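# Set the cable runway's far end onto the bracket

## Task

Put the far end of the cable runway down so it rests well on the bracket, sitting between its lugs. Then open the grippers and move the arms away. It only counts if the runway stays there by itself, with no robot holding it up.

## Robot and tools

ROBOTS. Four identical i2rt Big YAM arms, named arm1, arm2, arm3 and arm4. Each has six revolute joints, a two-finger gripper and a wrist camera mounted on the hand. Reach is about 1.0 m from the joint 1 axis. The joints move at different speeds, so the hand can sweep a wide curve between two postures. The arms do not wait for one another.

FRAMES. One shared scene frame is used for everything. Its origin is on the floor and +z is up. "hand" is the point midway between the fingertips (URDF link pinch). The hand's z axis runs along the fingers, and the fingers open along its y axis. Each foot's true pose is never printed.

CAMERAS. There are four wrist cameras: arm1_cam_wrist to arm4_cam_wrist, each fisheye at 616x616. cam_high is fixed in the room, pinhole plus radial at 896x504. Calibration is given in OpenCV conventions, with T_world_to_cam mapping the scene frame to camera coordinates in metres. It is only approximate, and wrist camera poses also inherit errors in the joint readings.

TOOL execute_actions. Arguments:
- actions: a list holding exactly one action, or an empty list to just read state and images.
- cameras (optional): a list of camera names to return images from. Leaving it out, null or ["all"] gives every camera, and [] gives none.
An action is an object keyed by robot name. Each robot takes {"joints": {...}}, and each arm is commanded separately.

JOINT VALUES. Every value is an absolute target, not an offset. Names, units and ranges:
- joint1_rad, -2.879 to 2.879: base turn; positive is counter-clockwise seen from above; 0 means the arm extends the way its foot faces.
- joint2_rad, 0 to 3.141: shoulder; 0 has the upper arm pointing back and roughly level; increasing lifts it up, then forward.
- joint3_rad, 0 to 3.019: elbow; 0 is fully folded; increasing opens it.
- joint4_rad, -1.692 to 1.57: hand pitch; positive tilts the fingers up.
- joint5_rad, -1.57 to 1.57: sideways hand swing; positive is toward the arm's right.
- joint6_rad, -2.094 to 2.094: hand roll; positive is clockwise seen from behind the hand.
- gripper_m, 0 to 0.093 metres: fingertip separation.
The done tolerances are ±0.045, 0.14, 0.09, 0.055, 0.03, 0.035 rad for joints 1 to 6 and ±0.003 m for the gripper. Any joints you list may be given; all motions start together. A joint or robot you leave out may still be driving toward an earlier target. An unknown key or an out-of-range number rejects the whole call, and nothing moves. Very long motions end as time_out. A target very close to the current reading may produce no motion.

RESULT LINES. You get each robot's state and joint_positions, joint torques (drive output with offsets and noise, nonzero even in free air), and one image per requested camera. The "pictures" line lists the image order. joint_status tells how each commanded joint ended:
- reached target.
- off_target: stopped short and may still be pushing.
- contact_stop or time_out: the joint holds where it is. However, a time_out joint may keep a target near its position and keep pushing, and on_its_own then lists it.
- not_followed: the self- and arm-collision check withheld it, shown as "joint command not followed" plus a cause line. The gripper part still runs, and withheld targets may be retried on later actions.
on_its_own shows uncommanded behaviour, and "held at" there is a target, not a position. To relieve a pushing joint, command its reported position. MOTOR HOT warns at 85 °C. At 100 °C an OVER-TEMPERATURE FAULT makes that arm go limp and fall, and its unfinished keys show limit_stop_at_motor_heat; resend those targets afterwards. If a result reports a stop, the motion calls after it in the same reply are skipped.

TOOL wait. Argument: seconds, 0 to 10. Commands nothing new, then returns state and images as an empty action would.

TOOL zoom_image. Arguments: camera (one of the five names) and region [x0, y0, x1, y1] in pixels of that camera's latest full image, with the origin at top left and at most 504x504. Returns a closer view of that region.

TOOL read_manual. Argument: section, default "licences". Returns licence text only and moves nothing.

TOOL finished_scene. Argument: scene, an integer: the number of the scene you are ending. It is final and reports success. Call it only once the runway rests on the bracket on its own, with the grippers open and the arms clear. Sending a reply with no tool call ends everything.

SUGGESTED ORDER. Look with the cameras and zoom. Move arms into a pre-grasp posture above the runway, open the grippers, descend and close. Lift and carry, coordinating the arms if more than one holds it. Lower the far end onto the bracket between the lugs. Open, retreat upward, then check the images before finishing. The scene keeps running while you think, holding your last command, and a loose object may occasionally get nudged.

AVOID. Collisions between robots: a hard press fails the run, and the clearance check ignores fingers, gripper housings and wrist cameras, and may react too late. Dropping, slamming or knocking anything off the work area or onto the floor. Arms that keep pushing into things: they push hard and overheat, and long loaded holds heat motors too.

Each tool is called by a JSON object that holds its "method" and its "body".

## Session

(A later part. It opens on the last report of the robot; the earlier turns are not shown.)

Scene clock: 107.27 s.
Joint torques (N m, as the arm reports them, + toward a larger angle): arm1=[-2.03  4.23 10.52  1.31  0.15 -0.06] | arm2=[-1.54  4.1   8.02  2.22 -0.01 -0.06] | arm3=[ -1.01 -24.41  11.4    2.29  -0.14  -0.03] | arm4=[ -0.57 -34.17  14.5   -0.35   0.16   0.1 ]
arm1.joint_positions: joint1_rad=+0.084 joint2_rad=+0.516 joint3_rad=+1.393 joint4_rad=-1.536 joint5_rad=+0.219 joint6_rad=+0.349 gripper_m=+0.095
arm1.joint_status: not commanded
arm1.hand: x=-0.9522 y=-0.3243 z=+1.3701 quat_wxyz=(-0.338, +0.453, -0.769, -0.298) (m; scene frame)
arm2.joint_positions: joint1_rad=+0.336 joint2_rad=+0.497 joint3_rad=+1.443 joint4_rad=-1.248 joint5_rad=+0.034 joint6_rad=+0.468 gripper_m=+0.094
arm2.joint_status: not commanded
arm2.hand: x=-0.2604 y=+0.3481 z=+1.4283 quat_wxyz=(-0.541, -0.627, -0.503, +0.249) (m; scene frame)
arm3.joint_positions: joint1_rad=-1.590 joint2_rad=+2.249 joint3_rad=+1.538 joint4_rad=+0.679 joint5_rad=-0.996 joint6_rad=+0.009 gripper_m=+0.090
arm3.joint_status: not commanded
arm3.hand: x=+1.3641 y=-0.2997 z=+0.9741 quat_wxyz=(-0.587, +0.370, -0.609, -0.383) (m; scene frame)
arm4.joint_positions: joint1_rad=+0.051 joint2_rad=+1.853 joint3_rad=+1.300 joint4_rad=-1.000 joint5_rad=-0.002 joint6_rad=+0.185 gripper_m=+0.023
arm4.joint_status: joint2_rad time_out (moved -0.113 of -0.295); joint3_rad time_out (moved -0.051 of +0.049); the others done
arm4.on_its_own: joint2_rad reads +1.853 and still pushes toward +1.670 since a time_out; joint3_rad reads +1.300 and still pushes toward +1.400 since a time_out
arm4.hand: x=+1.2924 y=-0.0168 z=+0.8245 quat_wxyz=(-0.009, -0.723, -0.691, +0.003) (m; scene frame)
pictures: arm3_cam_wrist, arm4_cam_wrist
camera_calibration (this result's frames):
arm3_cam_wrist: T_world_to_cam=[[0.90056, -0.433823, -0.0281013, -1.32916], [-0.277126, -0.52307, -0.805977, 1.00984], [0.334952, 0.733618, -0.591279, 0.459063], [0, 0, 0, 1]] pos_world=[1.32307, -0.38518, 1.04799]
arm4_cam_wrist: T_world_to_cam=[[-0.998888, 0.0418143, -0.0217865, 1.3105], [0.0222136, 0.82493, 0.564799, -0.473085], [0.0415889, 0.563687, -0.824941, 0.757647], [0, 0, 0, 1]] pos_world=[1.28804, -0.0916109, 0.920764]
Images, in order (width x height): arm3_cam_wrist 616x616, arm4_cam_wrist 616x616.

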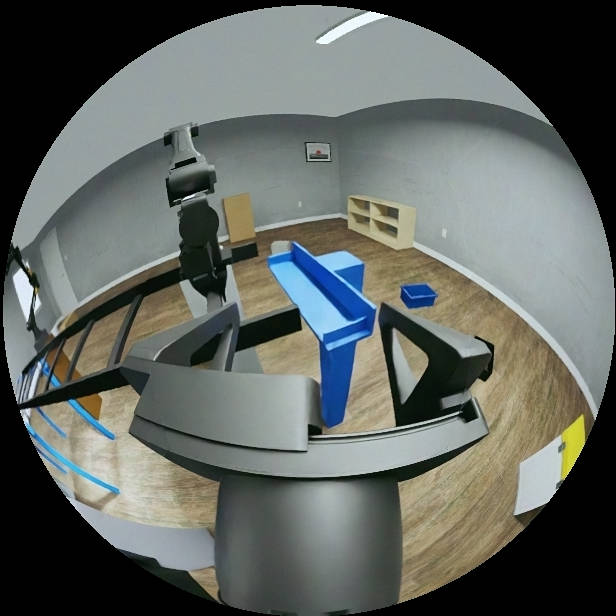

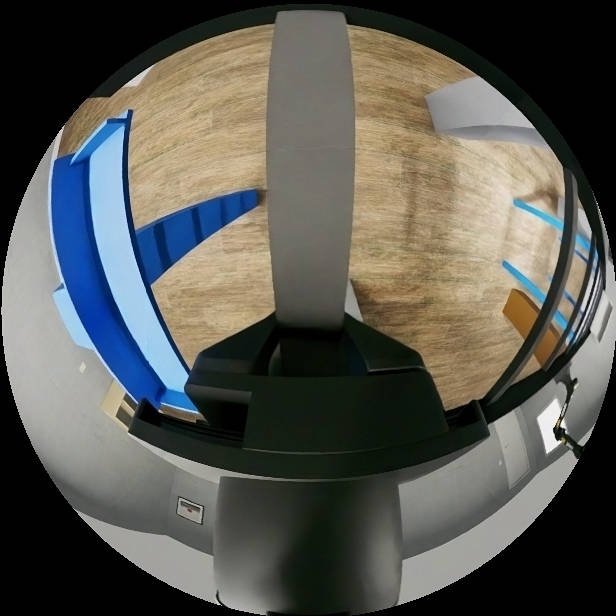

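{"method": "zoom_image", "body": {"camera": "arm4_cam_wrist", "region": [40, 70, 180, 210]}}

{"method": "zoom_image", "body": {"camera": "arm4_cam_wrist", "region": [110, 330, 230, 450]}}

Region (40, 70, 180, 210) of arm4_cam_wrist's 616x616 image, scaled by 3.600, with more detail than that image has.

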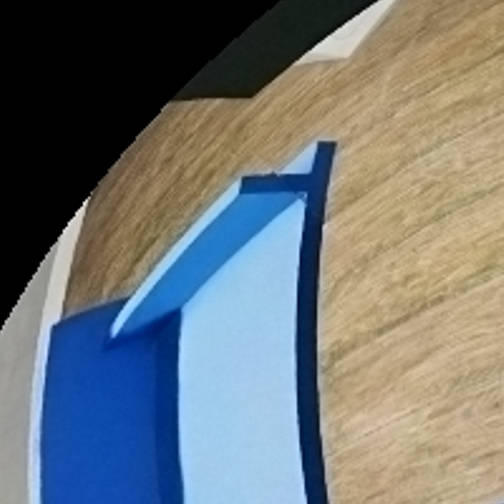

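Region (110, 330, 230, 450) of arm4_cam_wrist's 616x616 image, scaled by 4.200, with more detail than that image has.

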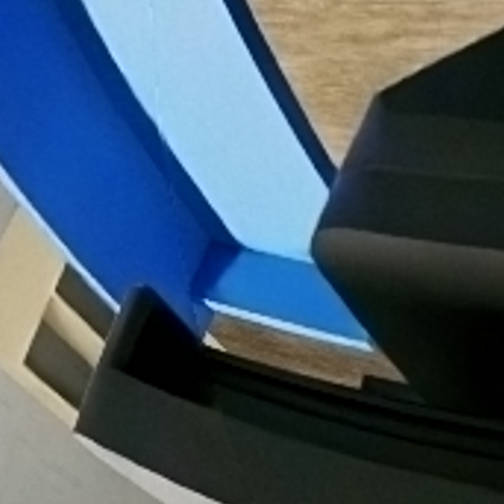

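{"method": "execute_actions", "body": {"actions": [{"arm4":{"joints":{"joint1_rad":0.25,"joint4_rad":-0.98,"joint6_rad":0.385}}}], "cameras": []}}

{"method": "execute_actions", "body": {"actions": [{"arm4":{"joints":{"joint2_rad":1.76,"joint4_rad":-0.93}}}], "cameras": ["arm3_cam_wrist","arm4_cam_wrist"]}}

Scene clock: 128.67 s.
Joint torques (N m, as the arm reports them, + toward a larger angle): arm1=[-2.08  4.38 10.47  1.38  0.16 -0.07] | arm2=[-1.56  4.11  8.02  2.19 -0.01 -0.05] | arm3=[ -1.02 -24.41  11.39   2.28  -0.14  -0.03] | arm4=[ -4.67 -33.74  14.72   0.36   0.75  -0.42]
arm1.joint_positions: joint1_rad=+0.084 joint2_rad=+0.516 joint3_rad=+1.393 joint4_rad=-1.536 joint5_rad=+0.219 joint6_rad=+0.349 gripper_m=+0.095
arm1.joint_status: not commanded
arm1.hand: x=-0.9522 y=-0.3243 z=+1.3701 quat_wxyz=(-0.338, +0.453, -0.769, -0.298) (m; scene frame)
arm2.joint_positions: joint1_rad=+0.336 joint2_rad=+0.497 joint3_rad=+1.443 joint4_rad=-1.248 joint5_rad=+0.034 joint6_rad=+0.468 gripper_m=+0.094
arm2.joint_status: not commanded
arm2.hand: x=-0.2604 y=+0.3481 z=+1.4283 quat_wxyz=(-0.541, -0.627, -0.503, +0.249) (m; scene frame)
arm3.joint_positions: joint1_rad=-1.590 joint2_rad=+2.249 joint3_rad=+1.538 joint4_rad=+0.679 joint5_rad=-0.996 joint6_rad=+0.009 gripper_m=+0.090
arm3.joint_status: not commanded
arm3.hand: x=+1.3641 y=-0.2997 z=+0.9741 quat_wxyz=(-0.587, +0.370, -0.609, -0.383) (m; scene frame)
arm4.joint_positions: joint1_rad=+0.303 joint2_rad=+1.851 joint3_rad=+1.297 joint4_rad=-0.976 joint5_rad=-0.017 joint6_rad=+0.418 gripper_m=+0.023
arm4.joint_status: joint1_rad off_target (ended at +0.303, target +0.250); the others done
arm4.on_its_own: joint2_rad reads +1.851 and still pushes toward +1.670 since a time_out; joint3_rad reads +1.297 and still pushes toward +1.400 since a time_out
arm4.hand: x=+1.4234 y=+0.0143 z=+0.8247 quat_wxyz=(-0.023, -0.716, -0.698, -0.002) (m; scene frame)
pictures: none
No camera images: the call's "cameras" was empty. Leave "cameras" out to get every camera's image.

Scene clock: 129.30 s.
Joint torques (N m, as the arm reports them, + toward a larger angle): arm1=[-2.06  4.49 10.47  1.38  0.16 -0.07] | arm2=[-1.56  4.06  8.02  2.21 -0.01 -0.06] | arm3=[ -1.05 -24.38  11.4    2.29  -0.14  -0.03] | arm4=[ -4.59 -26.86  14.72   1.58   0.62  -0.44]
arm1.joint_positions: joint1_rad=+0.084 joint2_rad=+0.516 joint3_rad=+1.393 joint4_rad=-1.536 joint5_rad=+0.219 joint6_rad=+0.349 gripper_m=+0.095
arm1.joint_status: not commanded
arm1.hand: x=-0.9522 y=-0.3243 z=+1.3701 quat_wxyz=(-0.338, +0.453, -0.769, -0.298) (m; scene frame)
arm2.joint_positions: joint1_rad=+0.336 joint2_rad=+0.497 joint3_rad=+1.443 joint4_rad=-1.248 joint5_rad=+0.034 joint6_rad=+0.468 gripper_m=+0.094
arm2.joint_status: not commanded
arm2.hand: x=-0.2604 y=+0.3481 z=+1.4283 quat_wxyz=(-0.541, -0.627, -0.503, +0.249) (m; scene frame)
arm3.joint_positions: joint1_rad=-1.590 joint2_rad=+2.249 joint3_rad=+1.538 joint4_rad=+0.679 joint5_rad=-0.996 joint6_rad=+0.009 gripper_m=+0.090
arm3.joint_status: not commanded
arm3.hand: x=+1.3641 y=-0.2997 z=+0.9741 quat_wxyz=(-0.587, +0.370, -0.609, -0.383) (m; scene frame)
arm4.joint_positions: joint1_rad=+0.303 joint2_rad=+1.860 joint3_rad=+1.297 joint4_rad=-0.963 joint5_rad=-0.014 joint6_rad=+0.418 gripper_m=+0.023
arm4.joint_status: all done
arm4.on_its_own: joint3_rad reads +1.297 and still pushes toward +1.400 since a time_out
arm4.hand: x=+1.4236 y=+0.0119 z=+0.8204 quat_wxyz=(-0.025, -0.716, -0.698, +0.001) (m; scene frame)
pictures: arm3_cam_wrist, arm4_cam_wrist
camera_calibration (this result's frames):
arm3_cam_wrist: T_world_to_cam=[[0.90056, -0.433823, -0.0281013, -1.32916], [-0.277126, -0.52307, -0.805977, 1.00984], [0.334952, 0.733618, -0.591279, 0.459063], [0, 0, 0, 1]] pos_world=[1.32307, -0.38518, 1.04799]
arm4_cam_wrist: T_world_to_cam=[[-0.998665, 0.0217288, -0.046859, 1.46072], [-0.00758886, 0.83564, 0.549225, -0.442304], [0.0510912, 0.548848, -0.83436, 0.727045], [0, 0, 0, 1]] pos_world=[1.41827, -0.0611697, 0.917989]
Images, in order (width x height): arm3_cam_wrist 616x616, arm4_cam_wrist 616x616.

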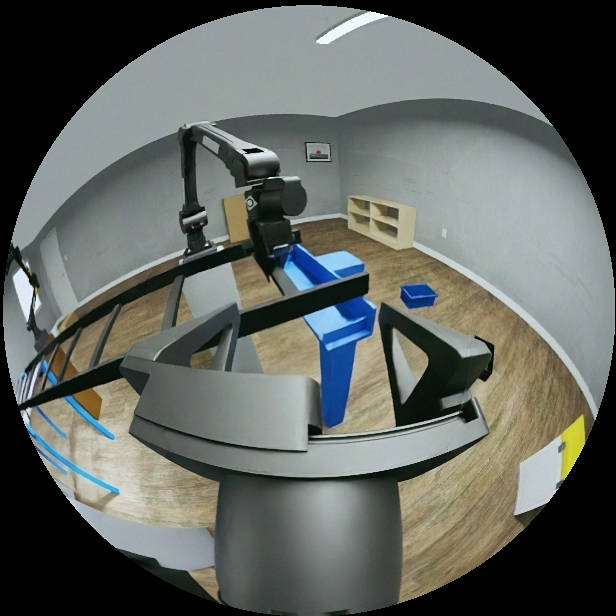

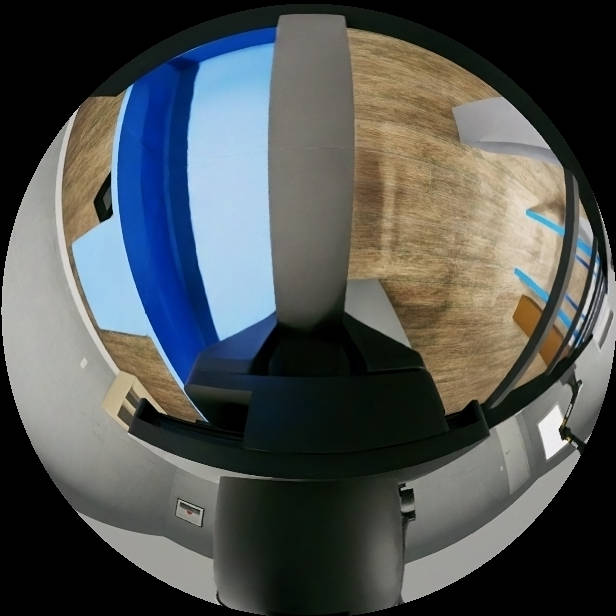

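{"method": "execute_actions", "body": {"actions": [{"arm2":{"joints":{"joint1_rad":0.297,"joint2_rad":1.815,"joint3_rad":1.40,"joint4_rad":-1.14,"joint5_rad":0,"joint6_rad":0.26,"gripper_m":0.09}}}], "cameras": ["arm2_cam_wrist","cam_high"]}}

Scene clock: 154.17 s.
Joint torques (N m, as the arm reports them, + toward a larger angle): arm1=[-2.3   4.43 10.52  1.38  0.16 -0.07] | arm2=[ -1.94 -17.82   9.34   0.62  -0.13  -0.15] | arm3=[ -1.04 -24.39  11.38   2.28  -0.14  -0.03] | arm4=[ -4.46 -26.67  14.75   1.58   0.61  -0.43]
arm1.joint_positions: joint1_rad=+0.084 joint2_rad=+0.516 joint3_rad=+1.393 joint4_rad=-1.536 joint5_rad=+0.219 joint6_rad=+0.349 gripper_m=+0.095
arm1.joint_status: not commanded
arm1.hand: x=-0.9522 y=-0.3243 z=+1.3701 quat_wxyz=(-0.338, +0.453, -0.769, -0.298) (m; scene frame)
arm2.joint_positions: joint1_rad=+0.303 joint2_rad=+1.809 joint3_rad=+1.389 joint4_rad=-1.143 joint5_rad=+0.004 joint6_rad=+0.275 gripper_m=+0.090
arm2.joint_status: all done
arm2.hand: x=-0.1725 y=+0.0082 z=+0.9036 quat_wxyz=(-0.006, -0.717, -0.697, +0.003) (m; scene frame)
arm3.joint_positions: joint1_rad=-1.590 joint2_rad=+2.249 joint3_rad=+1.538 joint4_rad=+0.679 joint5_rad=-0.996 joint6_rad=+0.009 gripper_m=+0.090
arm3.joint_status: not commanded
arm3.hand: x=+1.3641 y=-0.2997 z=+0.9741 quat_wxyz=(-0.587, +0.370, -0.609, -0.383) (m; scene frame)
arm4.joint_positions: joint1_rad=+0.303 joint2_rad=+1.860 joint3_rad=+1.297 joint4_rad=-0.963 joint5_rad=-0.014 joint6_rad=+0.418 gripper_m=+0.023
arm4.joint_status: not commanded
arm4.on_its_own: joint3_rad reads +1.297 and still pushes toward +1.400 since a time_out
arm4.hand: x=+1.4236 y=+0.0119 z=+0.8204 quat_wxyz=(-0.025, -0.716, -0.698, +0.001) (m; scene frame)
pictures: arm2_cam_wrist, cam_high
camera_calibration (this result's frames):
arm2_cam_wrist: T_world_to_cam=[[-0.999484, 0.0320946, -0.00141221, -0.174986], [0.0257159, 0.82564, 0.563611, -0.506322], [0.0192548, 0.563284, -0.826039, 0.871876], [0, 0, 0, 1]] pos_world=[-0.178663, -0.0674582, 1.00532]
Images, in order (width x height): arm2_cam_wrist 616x616, cam_high 896x504.

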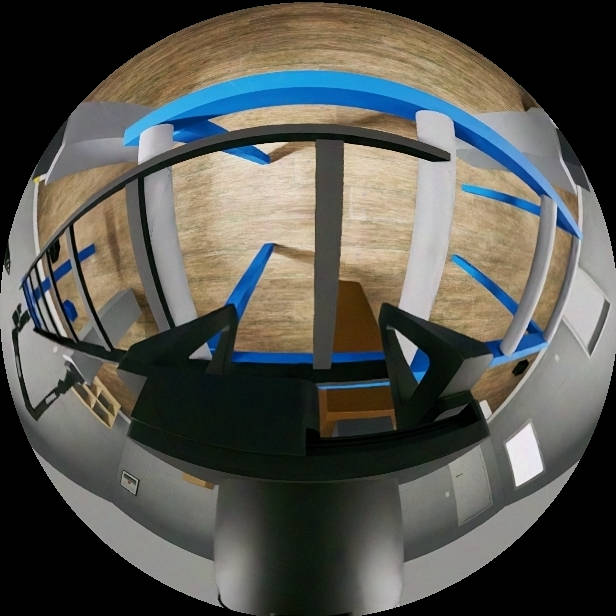

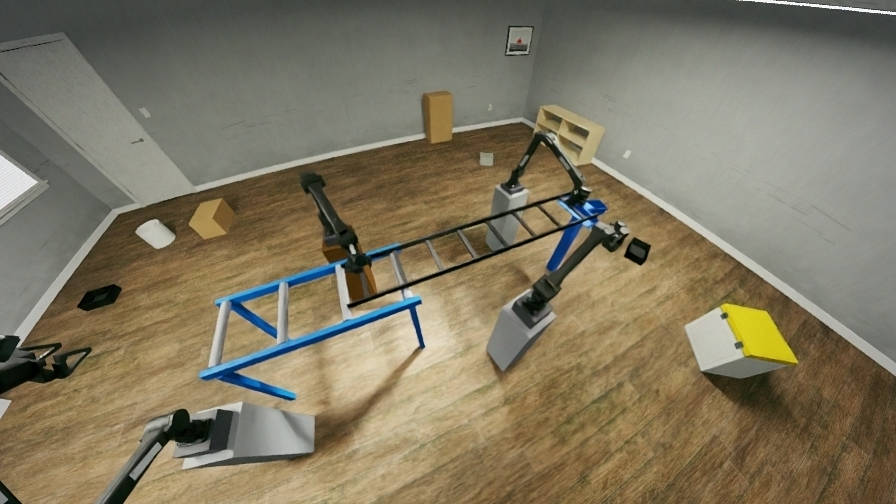

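{"method": "execute_actions", "body": {"actions": [{"arm2":{"joints":{"joint1_rad":0.262,"joint2_rad":1.955,"joint3_rad":1.23,"joint4_rad":-0.83,"joint6_rad":0.24}}}], "cameras": ["arm2_cam_wrist"]}}

Scene clock: 166.00 s.
Joint torques (N m, as the arm reports them, + toward a larger angle): arm1=[-2.35  4.54 10.47  1.37  0.16 -0.07] | arm2=[ -1.35 -19.1    8.18   0.86  -0.1   -0.15] | arm3=[ -1.01 -24.4   11.39   2.28  -0.14  -0.03] | arm4=[ -4.68 -26.77  14.75   1.63   0.62  -0.43]
arm1.joint_positions: joint1_rad=+0.084 joint2_rad=+0.516 joint3_rad=+1.393 joint4_rad=-1.536 joint5_rad=+0.219 joint6_rad=+0.349 gripper_m=+0.095
arm1.joint_status: not commanded
arm1.hand: x=-0.9522 y=-0.3243 z=+1.3701 quat_wxyz=(-0.338, +0.453, -0.769, -0.298) (m; scene frame)
arm2.joint_positions: joint1_rad=+0.261 joint2_rad=+1.961 joint3_rad=+1.214 joint4_rad=-0.841 joint5_rad=+0.003 joint6_rad=+0.255 gripper_m=+0.090
arm2.joint_status: all done
arm2.hand: x=-0.1981 y=+0.0253 z=+0.7722 quat_wxyz=(+0.004, -0.725, -0.689, -0.004) (m; scene frame)
arm3.joint_positions: joint1_rad=-1.590 joint2_rad=+2.249 joint3_rad=+1.538 joint4_rad=+0.679 joint5_rad=-0.996 joint6_rad=+0.009 gripper_m=+0.090
arm3.joint_status: not commanded
arm3.hand: x=+1.3641 y=-0.2997 z=+0.9741 quat_wxyz=(-0.587, +0.370, -0.609, -0.383) (m; scene frame)
arm4.joint_positions: joint1_rad=+0.303 joint2_rad=+1.860 joint3_rad=+1.297 joint4_rad=-0.963 joint5_rad=-0.014 joint6_rad=+0.418 gripper_m=+0.023
arm4.joint_status: not commanded
arm4.on_its_own: joint3_rad reads +1.297 and still pushes toward +1.400 since a time_out
arm4.hand: x=+1.4236 y=+0.0119 z=+0.8204 quat_wxyz=(-0.025, -0.716, -0.698, +0.001) (m; scene frame)
pictures: arm2_cam_wrist
camera_calibration (this result's frames):
arm2_cam_wrist: T_world_to_cam=[[-0.998509, 0.0544118, 0.00429505, -0.206012], [0.0466898, 0.81074, 0.583542, -0.456598], [0.0282694, 0.582872, -0.812072, 0.744679], [0, 0, 0, 1]] pos_world=[-0.205438, -0.052661, 0.872062]
Images, in order (width x height): arm2_cam_wrist 616x616.

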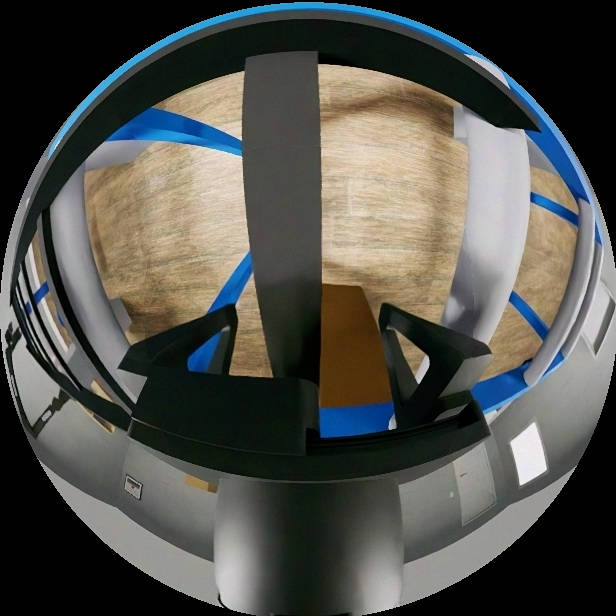

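{"method": "execute_actions", "body": {"actions": [{"arm2":{"joints":{"gripper_m":0.0,"joint1_rad":0.275}},"arm4":{"joints":{"joint2_rad":1.66,"joint4_rad":-0.97}}}], "cameras": []}}

{"method": "execute_actions", "body": {"actions": [{"arm2":{"joints":{"joint1_rad":0.215,"joint2_rad":1.76,"joint3_rad":1.31,"joint4_rad":-0.86,"joint6_rad":0.19}},"arm4":{"joints":{"joint1_rad":0.245,"joint6_rad":0.37}}}], "cameras": ["arm2_cam_wrist","arm4_cam_wrist","arm3_cam_wrist"]}}

Scene clock: 176.97 s.
Joint torques (N m, as the arm reports them, + toward a larger angle): arm1=[-2.26  4.72 10.5   1.35  0.17 -0.08] | arm2=[ -1.27 -19.18   8.28   0.61   0.12  -0.09] | arm3=[ -1.04 -24.32  11.41   2.28  -0.13  -0.03] | arm4=[ -4.65 -35.04  14.73   0.23   0.63  -0.43]
arm1.joint_positions: joint1_rad=+0.084 joint2_rad=+0.516 joint3_rad=+1.393 joint4_rad=-1.536 joint5_rad=+0.219 joint6_rad=+0.349 gripper_m=+0.095
arm1.joint_status: not commanded
arm1.hand: x=-0.9522 y=-0.3243 z=+1.3701 quat_wxyz=(-0.338, +0.453, -0.769, -0.298) (m; scene frame)
arm2.joint_positions: joint1_rad=+0.272 joint2_rad=+1.961 joint3_rad=+1.214 joint4_rad=-0.834 joint5_rad=-0.004 joint6_rad=+0.248 gripper_m=+0.023
arm2.joint_status: gripper_m off_target (ended at +0.023, target +0.000); the others done
arm2.hand: x=-0.1911 y=+0.0250 z=+0.7722 quat_wxyz=(+0.000, -0.718, -0.696, -0.005) (m; scene frame)
arm3.joint_positions: joint1_rad=-1.590 joint2_rad=+2.249 joint3_rad=+1.538 joint4_rad=+0.679 joint5_rad=-0.996 joint6_rad=+0.009 gripper_m=+0.090
arm3.joint_status: not commanded
arm3.hand: x=+1.3641 y=-0.2997 z=+0.9741 quat_wxyz=(-0.587, +0.370, -0.609, -0.383) (m; scene frame)
arm4.joint_positions: joint1_rad=+0.303 joint2_rad=+1.857 joint3_rad=+1.297 joint4_rad=-0.963 joint5_rad=-0.014 joint6_rad=+0.418 gripper_m=+0.023
arm4.joint_status: joint2_rad time_out (moved -0.003 of -0.200); the others done
arm4.on_its_own: joint2_rad reads +1.857 and still pushes toward +1.660 since a time_out; joint3_rad reads +1.297 and still pushes toward +1.400 since a time_out
arm4.hand: x=+1.4237 y=+0.0118 z=+0.8219 quat_wxyz=(-0.026, -0.716, -0.698, +0.001) (m; scene frame)
pictures: none
No camera images: the call's "cameras" was empty. Leave "cameras" out to get every camera's image.

not run: a stop came earlier in this reply.

{"method": "execute_actions", "body": {"actions": [{"arm2":{"joints":{"joint1_rad":0.215,"joint2_rad":1.78,"joint3_rad":1.30,"joint4_rad":-0.86,"joint6_rad":0.19}},"arm4":{"joints":{"joint1_rad":0.245,"joint6_rad":0.37}}}], "cameras": ["arm2_cam_wrist","arm4_cam_wrist","arm3_cam_wrist"]}}

Scene clock: 183.90 s.
Joint torques (N m, as the arm reports them, + toward a larger angle): arm1=[-2.27  4.55 10.46  1.41  0.16 -0.06] | arm2=[ -1.82 -30.73  13.48   0.41   0.18  -0.11] | arm3=[ -1.05 -24.39  11.4    2.29  -0.14  -0.04] | arm4=[ -1.92 -34.83  14.93   0.42   0.13  -0.14]
arm1.joint_positions: joint1_rad=+0.084 joint2_rad=+0.516 joint3_rad=+1.393 joint4_rad=-1.536 joint5_rad=+0.219 joint6_rad=+0.349 gripper_m=+0.095
arm1.joint_status: not commanded
arm1.hand: x=-0.9522 y=-0.3243 z=+1.3701 quat_wxyz=(-0.338, +0.453, -0.769, -0.298) (m; scene frame)
arm2.joint_positions: joint1_rad=+0.219 joint2_rad=+1.938 joint3_rad=+1.218 joint4_rad=-0.860 joint5_rad=-0.006 joint6_rad=+0.199 gripper_m=+0.023
arm2.joint_status: joint2_rad time_out (moved -0.023 of -0.181); the others done
arm2.on_its_own: joint2_rad reads +1.938 and still pushes toward +1.780 since a time_out
arm2.hand: x=-0.2171 y=+0.0208 z=+0.7840 quat_wxyz=(-0.001, -0.720, -0.694, -0.006) (m; scene frame)
arm3.joint_positions: joint1_rad=-1.590 joint2_rad=+2.249 joint3_rad=+1.538 joint4_rad=+0.679 joint5_rad=-0.996 joint6_rad=+0.009 gripper_m=+0.090
arm3.joint_status: not commanded
arm3.hand: x=+1.3641 y=-0.2997 z=+0.9741 quat_wxyz=(-0.587, +0.370, -0.609, -0.383) (m; scene frame)
arm4.joint_positions: joint1_rad=+0.255 joint2_rad=+1.856 joint3_rad=+1.293 joint4_rad=-0.969 joint5_rad=-0.001 joint6_rad=+0.375 gripper_m=+0.023
arm4.joint_status: all done
arm4.on_its_own: joint2_rad reads +1.856 and still pushes toward +1.660 since a time_out; joint3_rad reads +1.293 and still pushes toward +1.400 since a time_out
arm4.hand: x=+1.3970 y=+0.0046 z=+0.8209 quat_wxyz=(-0.019, -0.718, -0.696, +0.006) (m; scene frame)
pictures: arm2_cam_wrist, arm3_cam_wrist, arm4_cam_wrist
camera_calibration (this result's frames):
arm2_cam_wrist: T_world_to_cam=[[-0.999176, 0.0400406, -0.0065967, -0.21615], [0.0288148, 0.81451, 0.579433, -0.459645], [0.0285739, 0.578766, -0.814993, 0.759905], [0, 0, 0, 1]] pos_world=[-0.224441, -0.0567669, 0.884225]
arm3_cam_wrist: T_world_to_cam=[[0.90056, -0.433823, -0.0281013, -1.32916], [-0.277126, -0.52307, -0.805977, 1.00984], [0.334952, 0.733618, -0.591279, 0.459063], [0, 0, 0, 1]] pos_world=[1.32307, -0.38518, 1.04799]
arm4_cam_wrist: T_world_to_cam=[[-0.999157, 0.0268841, -0.0310224, 1.42205], [0.00542658, 0.835582, 0.54934, -0.454979], [0.0406902, 0.548708, -0.835023, 0.747862], [0, 0, 0, 1]] pos_world=[1.39289, -0.0684169, 0.918536]
Images, in order (width x height): arm2_cam_wrist 616x616, arm3_cam_wrist 616x616, arm4_cam_wrist 616x616.

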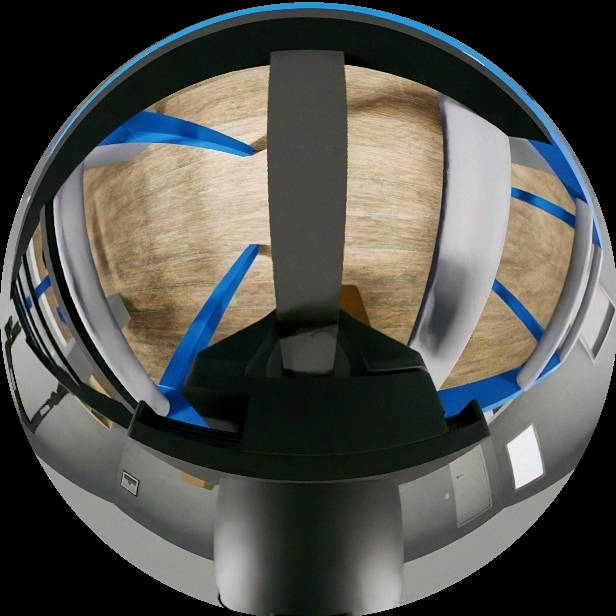

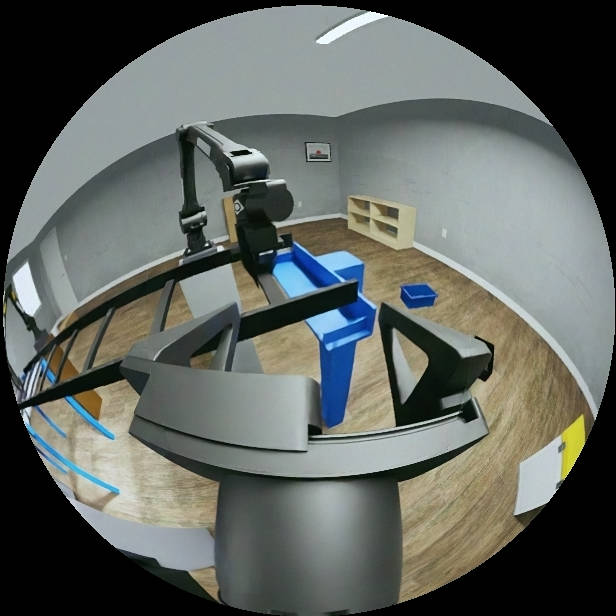

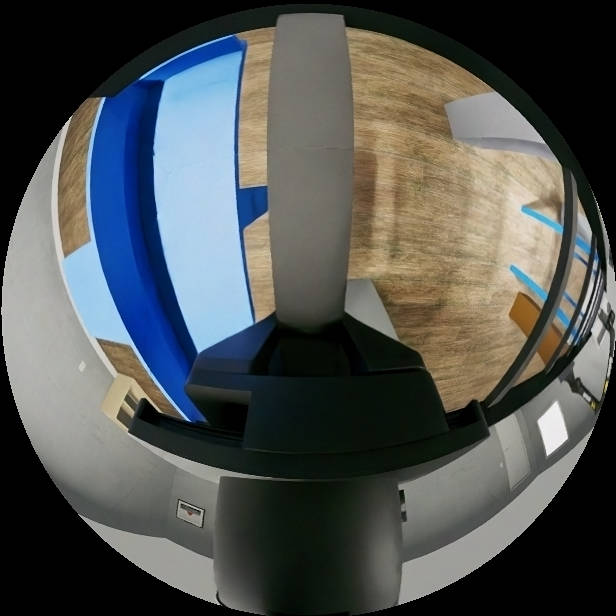

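Back in place. Lower the front.

{"method": "execute_actions", "body": {"actions": [{"arm4":{"joints":{"joint2_rad":1.765,"joint4_rad":-0.905}}}], "cameras": ["arm4_cam_wrist","arm3_cam_wrist"]}}

Scene clock: 190.20 s.
Joint torques (N m, as the arm reports them, + toward a larger angle): arm1=[-2.26  4.59 10.49  1.35  0.15 -0.08] | arm2=[ -1.77 -30.61  13.47   0.41  -0.13  -0.1 ] | arm3=[ -1.05 -24.39  11.4    2.29  -0.14  -0.03] | arm4=[ -1.72 -34.61  14.52   0.54  -0.27  -0.13]
arm1.joint_positions: joint1_rad=+0.084 joint2_rad=+0.516 joint3_rad=+1.393 joint4_rad=-1.536 joint5_rad=+0.219 joint6_rad=+0.349 gripper_m=+0.095
arm1.joint_status: not commanded
arm1.hand: x=-0.9522 y=-0.3243 z=+1.3701 quat_wxyz=(-0.338, +0.453, -0.769, -0.298) (m; scene frame)
arm2.joint_positions: joint1_rad=+0.219 joint2_rad=+1.938 joint3_rad=+1.218 joint4_rad=-0.860 joint5_rad=+0.004 joint6_rad=+0.199 gripper_m=+0.023
arm2.joint_status: not commanded
arm2.on_its_own: joint2_rad reads +1.938 and still pushes toward +1.780 since a time_out
arm2.hand: x=-0.2187 y=+0.0204 z=+0.7840 quat_wxyz=(+0.001, -0.720, -0.694, -0.002) (m; scene frame)
arm3.joint_positions: joint1_rad=-1.590 joint2_rad=+2.249 joint3_rad=+1.538 joint4_rad=+0.679 joint5_rad=-0.996 joint6_rad=+0.009 gripper_m=+0.090
arm3.joint_status: not commanded
arm3.hand: x=+1.3641 y=-0.2997 z=+0.9741 quat_wxyz=(-0.587, +0.370, -0.609, -0.383) (m; scene frame)
arm4.joint_positions: joint1_rad=+0.253 joint2_rad=+1.948 joint3_rad=+1.293 joint4_rad=-0.909 joint5_rad=+0.009 joint6_rad=+0.375 gripper_m=+0.023
arm4.joint_status: joint2_rad time_out (moved +0.092 of -0.091); the others done
arm4.on_its_own: joint2_rad reads +1.948 and still pushes toward +1.765 since a time_out; joint3_rad reads +1.293 and still pushes toward +1.400 since a time_out
arm4.hand: x=+1.3956 y=+0.0010 z=+0.7747 quat_wxyz=(-0.002, -0.719, -0.695, +0.004) (m; scene frame)
pictures: arm3_cam_wrist, arm4_cam_wrist
camera_calibration (this result's frames):
arm3_cam_wrist: T_world_to_cam=[[0.90056, -0.433823, -0.0281013, -1.32916], [-0.277126, -0.52307, -0.805977, 1.00984], [0.334952, 0.733618, -0.591279, 0.459063], [0, 0, 0, 1]] pos_world=[1.32307, -0.38518, 1.04799]
arm4_cam_wrist: T_world_to_cam=[[-0.999515, 0.0294685, -0.0100214, 1.40351], [0.0184537, 0.820306, 0.571626, -0.462052], [0.0250656, 0.571165, -0.820453, 0.721791], [0, 0, 0, 1]] pos_world=[1.39327, -0.0745969, 0.870382]
Images, in order (width x height): arm3_cam_wrist 616x616, arm4_cam_wrist 616x616.

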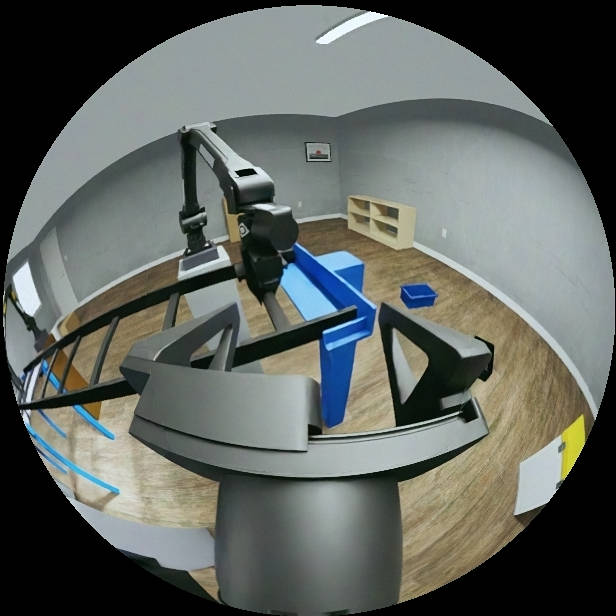

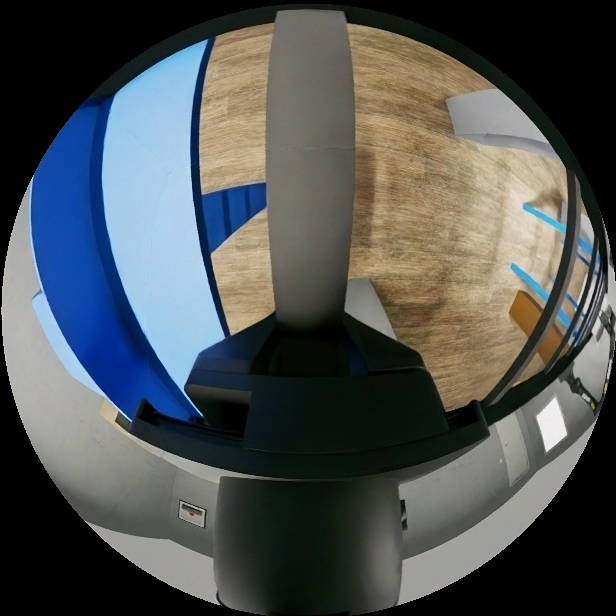

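Inside the lugs. Unload both, release, retreat.

{"method": "execute_actions", "body": {"actions": [{"arm4":{"joints":{"joint2_rad":1.94,"joint3_rad":1.315}},"arm2":{"joints":{"joint2_rad":1.93,"joint3_rad":1.235}}}], "cameras": ["arm3_cam_wrist"]}}

{"method": "execute_actions", "body": {"actions": [{"arm4":{"joints":{"gripper_m":0.055}},"arm2":{"joints":{"gripper_m":0.055}}}], "cameras": []}}

{"method": "execute_actions", "body": {"actions": [{"arm4":{"joints":{"joint2_rad":0.8}},"arm2":{"joints":{"joint2_rad":0.8}},"arm3":{"joints":{"joint2_rad":0.9,"joint3_rad":1.2,"joint4_rad":-0.6,"joint1_rad":-2.2}}}], "cameras": ["cam_high","arm4_cam_wrist"]}}

Scene clock: 198.20 s.
Joint torques (N m, as the arm reports them, + toward a larger angle): arm1=[-2.14  4.64 10.53  1.34  0.16 -0.07] | arm2=[ -1.77 -19.44   8.98   0.21  -0.16  -0.1 ] | arm3=[ -1.09 -24.33  11.4    2.27  -0.14  -0.03] | arm4=[ -1.67 -19.82   8.89   0.36  -0.27  -0.13]
arm1.joint_positions: joint1_rad=+0.084 joint2_rad=+0.516 joint3_rad=+1.393 joint4_rad=-1.536 joint5_rad=+0.219 joint6_rad=+0.349 gripper_m=+0.095
arm1.joint_status: not commanded
arm1.hand: x=-0.9522 y=-0.3243 z=+1.3701 quat_wxyz=(-0.338, +0.453, -0.769, -0.298) (m; scene frame)
arm2.joint_positions: joint1_rad=+0.219 joint2_rad=+1.941 joint3_rad=+1.211 joint4_rad=-0.854 joint5_rad=+0.005 joint6_rad=+0.199 gripper_m=+0.023
arm2.joint_status: all done
arm2.hand: x=-0.2193 y=+0.0228 z=+0.7806 quat_wxyz=(+0.003, -0.720, -0.694, -0.003) (m; scene frame)
arm3.joint_positions: joint1_rad=-1.590 joint2_rad=+2.249 joint3_rad=+1.538 joint4_rad=+0.679 joint5_rad=-0.996 joint6_rad=+0.009 gripper_m=+0.090
arm3.joint_status: not commanded
arm3.hand: x=+1.3641 y=-0.2997 z=+0.9741 quat_wxyz=(-0.587, +0.370, -0.609, -0.383) (m; scene frame)
arm4.joint_positions: joint1_rad=+0.253 joint2_rad=+1.952 joint3_rad=+1.285 joint4_rad=-0.904 joint5_rad=+0.009 joint6_rad=+0.375 gripper_m=+0.023
arm4.joint_status: all done
arm4.hand: x=+1.3947 y=+0.0038 z=+0.7706 quat_wxyz=(+0.000, -0.719, -0.695, +0.003) (m; scene frame)
pictures: arm3_cam_wrist
camera_calibration (this result's frames):
arm3_cam_wrist: T_world_to_cam=[[0.90056, -0.433823, -0.0281013, -1.32916], [-0.277126, -0.52307, -0.805977, 1.00984], [0.334952, 0.733618, -0.591279, 0.459063], [0, 0, 0, 1]] pos_world=[1.32307, -0.38518, 1.04799]
Images, in order (width x height): arm3_cam_wrist 616x616.

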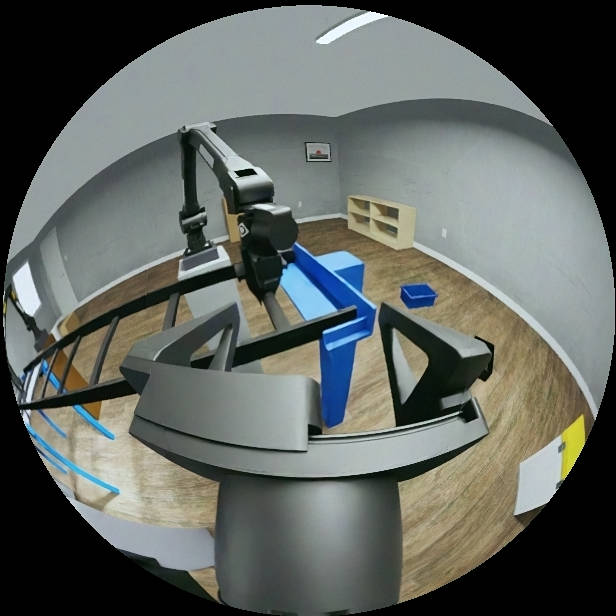

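Scene clock: 198.80 s.
Joint torques (N m, as the arm reports them, + toward a larger angle): arm1=[-2.27  4.42 10.47  1.35  0.15 -0.07] | arm2=[ -1.79 -18.78   8.99   0.28  -0.13  -0.1 ] | arm3=[ -1.08 -24.41  11.41   2.29  -0.14  -0.03] | arm4=[ -1.73 -19.29   8.83   0.4    0.01  -0.11]
arm1.joint_positions: joint1_rad=+0.084 joint2_rad=+0.516 joint3_rad=+1.393 joint4_rad=-1.536 joint5_rad=+0.219 joint6_rad=+0.349 gripper_m=+0.095
arm1.joint_status: not commanded
arm1.hand: x=-0.9522 y=-0.3243 z=+1.3701 quat_wxyz=(-0.338, +0.453, -0.769, -0.298) (m; scene frame)
arm2.joint_positions: joint1_rad=+0.219 joint2_rad=+1.936 joint3_rad=+1.212 joint4_rad=-0.854 joint5_rad=+0.004 joint6_rad=+0.199 gripper_m=+0.055
arm2.joint_status: all done
arm2.hand: x=-0.2189 y=+0.0217 z=+0.7835 quat_wxyz=(+0.001, -0.720, -0.694, -0.001) (m; scene frame)
arm3.joint_positions: joint1_rad=-1.590 joint2_rad=+2.249 joint3_rad=+1.538 joint4_rad=+0.679 joint5_rad=-0.996 joint6_rad=+0.009 gripper_m=+0.090
arm3.joint_status: not commanded
arm3.hand: x=+1.3641 y=-0.2997 z=+0.9741 quat_wxyz=(-0.587, +0.370, -0.609, -0.383) (m; scene frame)
arm4.joint_positions: joint1_rad=+0.253 joint2_rad=+1.947 joint3_rad=+1.286 joint4_rad=-0.904 joint5_rad=+0.002 joint6_rad=+0.375 gripper_m=+0.055
arm4.joint_status: all done
arm4.hand: x=+1.3962 y=+0.0031 z=+0.7734 quat_wxyz=(-0.004, -0.719, -0.695, +0.001) (m; scene frame)
pictures: none
No camera images: the call's "cameras" was empty. Leave "cameras" out to get every camera's image.

Scene clock: 200.60 s.
Joint torques (N m, as the arm reports them, + toward a larger angle): arm1=[-2.18  4.39 10.47  1.35  0.15 -0.06] | arm2=[-1.88 -2.5  11.1   1.84 -0.15 -0.12] | arm3=[ 0.31 -3.6  11.43  0.88 -0.11 -0.04] | arm4=[-1.82 -0.76  9.85  1.8  -0.01 -0.16]
arm1.joint_positions: joint1_rad=+0.084 joint2_rad=+0.516 joint3_rad=+1.393 joint4_rad=-1.536 joint5_rad=+0.219 joint6_rad=+0.349 gripper_m=+0.095
arm1.joint_status: not commanded
arm1.hand: x=-0.9522 y=-0.3243 z=+1.3701 quat_wxyz=(-0.338, +0.453, -0.769, -0.298) (m; scene frame)
arm2.joint_positions: joint1_rad=+0.219 joint2_rad=+0.792 joint3_rad=+1.219 joint4_rad=-0.854 joint5_rad=+0.004 joint6_rad=+0.199 gripper_m=+0.055
arm2.joint_status: all done
arm2.hand: x=-0.2433 y=+0.1512 z=+1.3258 quat_wxyz=(-0.447, -0.606, -0.581, +0.308) (m; scene frame)
arm3.joint_positions: joint1_rad=-2.207 joint2_rad=+0.896 joint3_rad=+1.203 joint4_rad=-0.583 joint5_rad=-1.001 joint6_rad=+0.008 gripper_m=+0.090
arm3.joint_status: all done
arm3.hand: x=+1.0055 y=-0.5827 z=+1.3838 quat_wxyz=(-0.607, +0.109, -0.748, -0.245) (m; scene frame)
arm4.joint_positions: joint1_rad=+0.253 joint2_rad=+0.797 joint3_rad=+1.301 joint4_rad=-0.904 joint5_rad=+0.002 joint6_rad=+0.375 gripper_m=+0.055
arm4.joint_status: all done
arm4.hand: x=+1.3402 y=+0.1543 z=+1.3333 quat_wxyz=(-0.504, -0.600, -0.578, +0.228) (m; scene frame)
pictures: arm4_cam_wrist, cam_high
camera_calibration (this result's frames):
arm4_cam_wrist: T_world_to_cam=[[-0.920465, -0.188801, -0.342196, 1.71985], [-0.00282729, 0.878768, -0.477241, 0.511855], [0.390815, -0.438316, -0.809409, 0.744809], [0, 0, 0, 1]] pos_world=[1.29343, 0.20137, 1.43566]
Images, in order (width x height): arm4_cam_wrist 616x616, cam_high 896x504.

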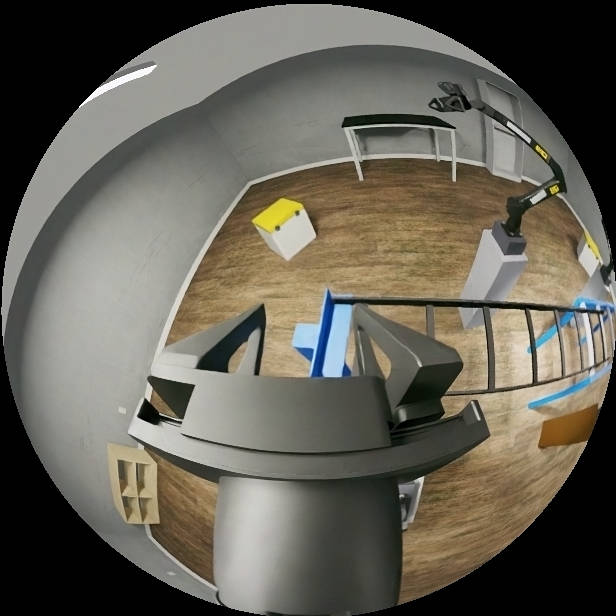

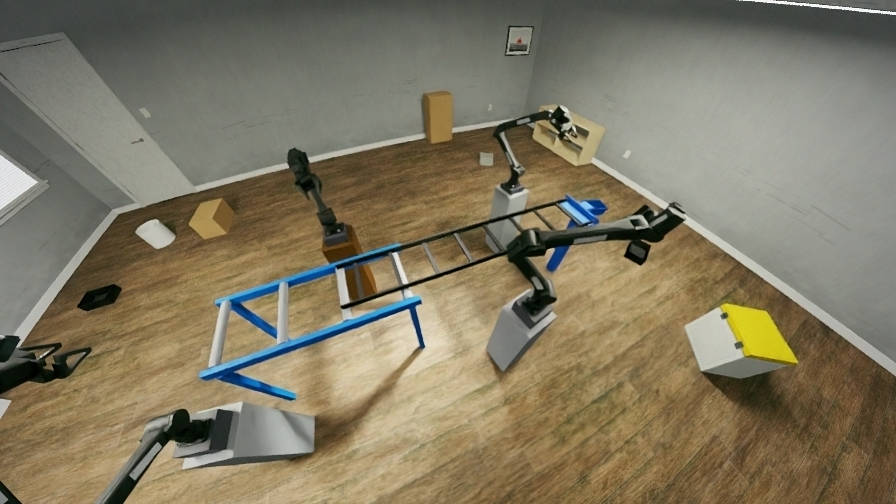

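{"method": "finished_scene", "body": {"scene": 2}}

The scene is finished: the task was done.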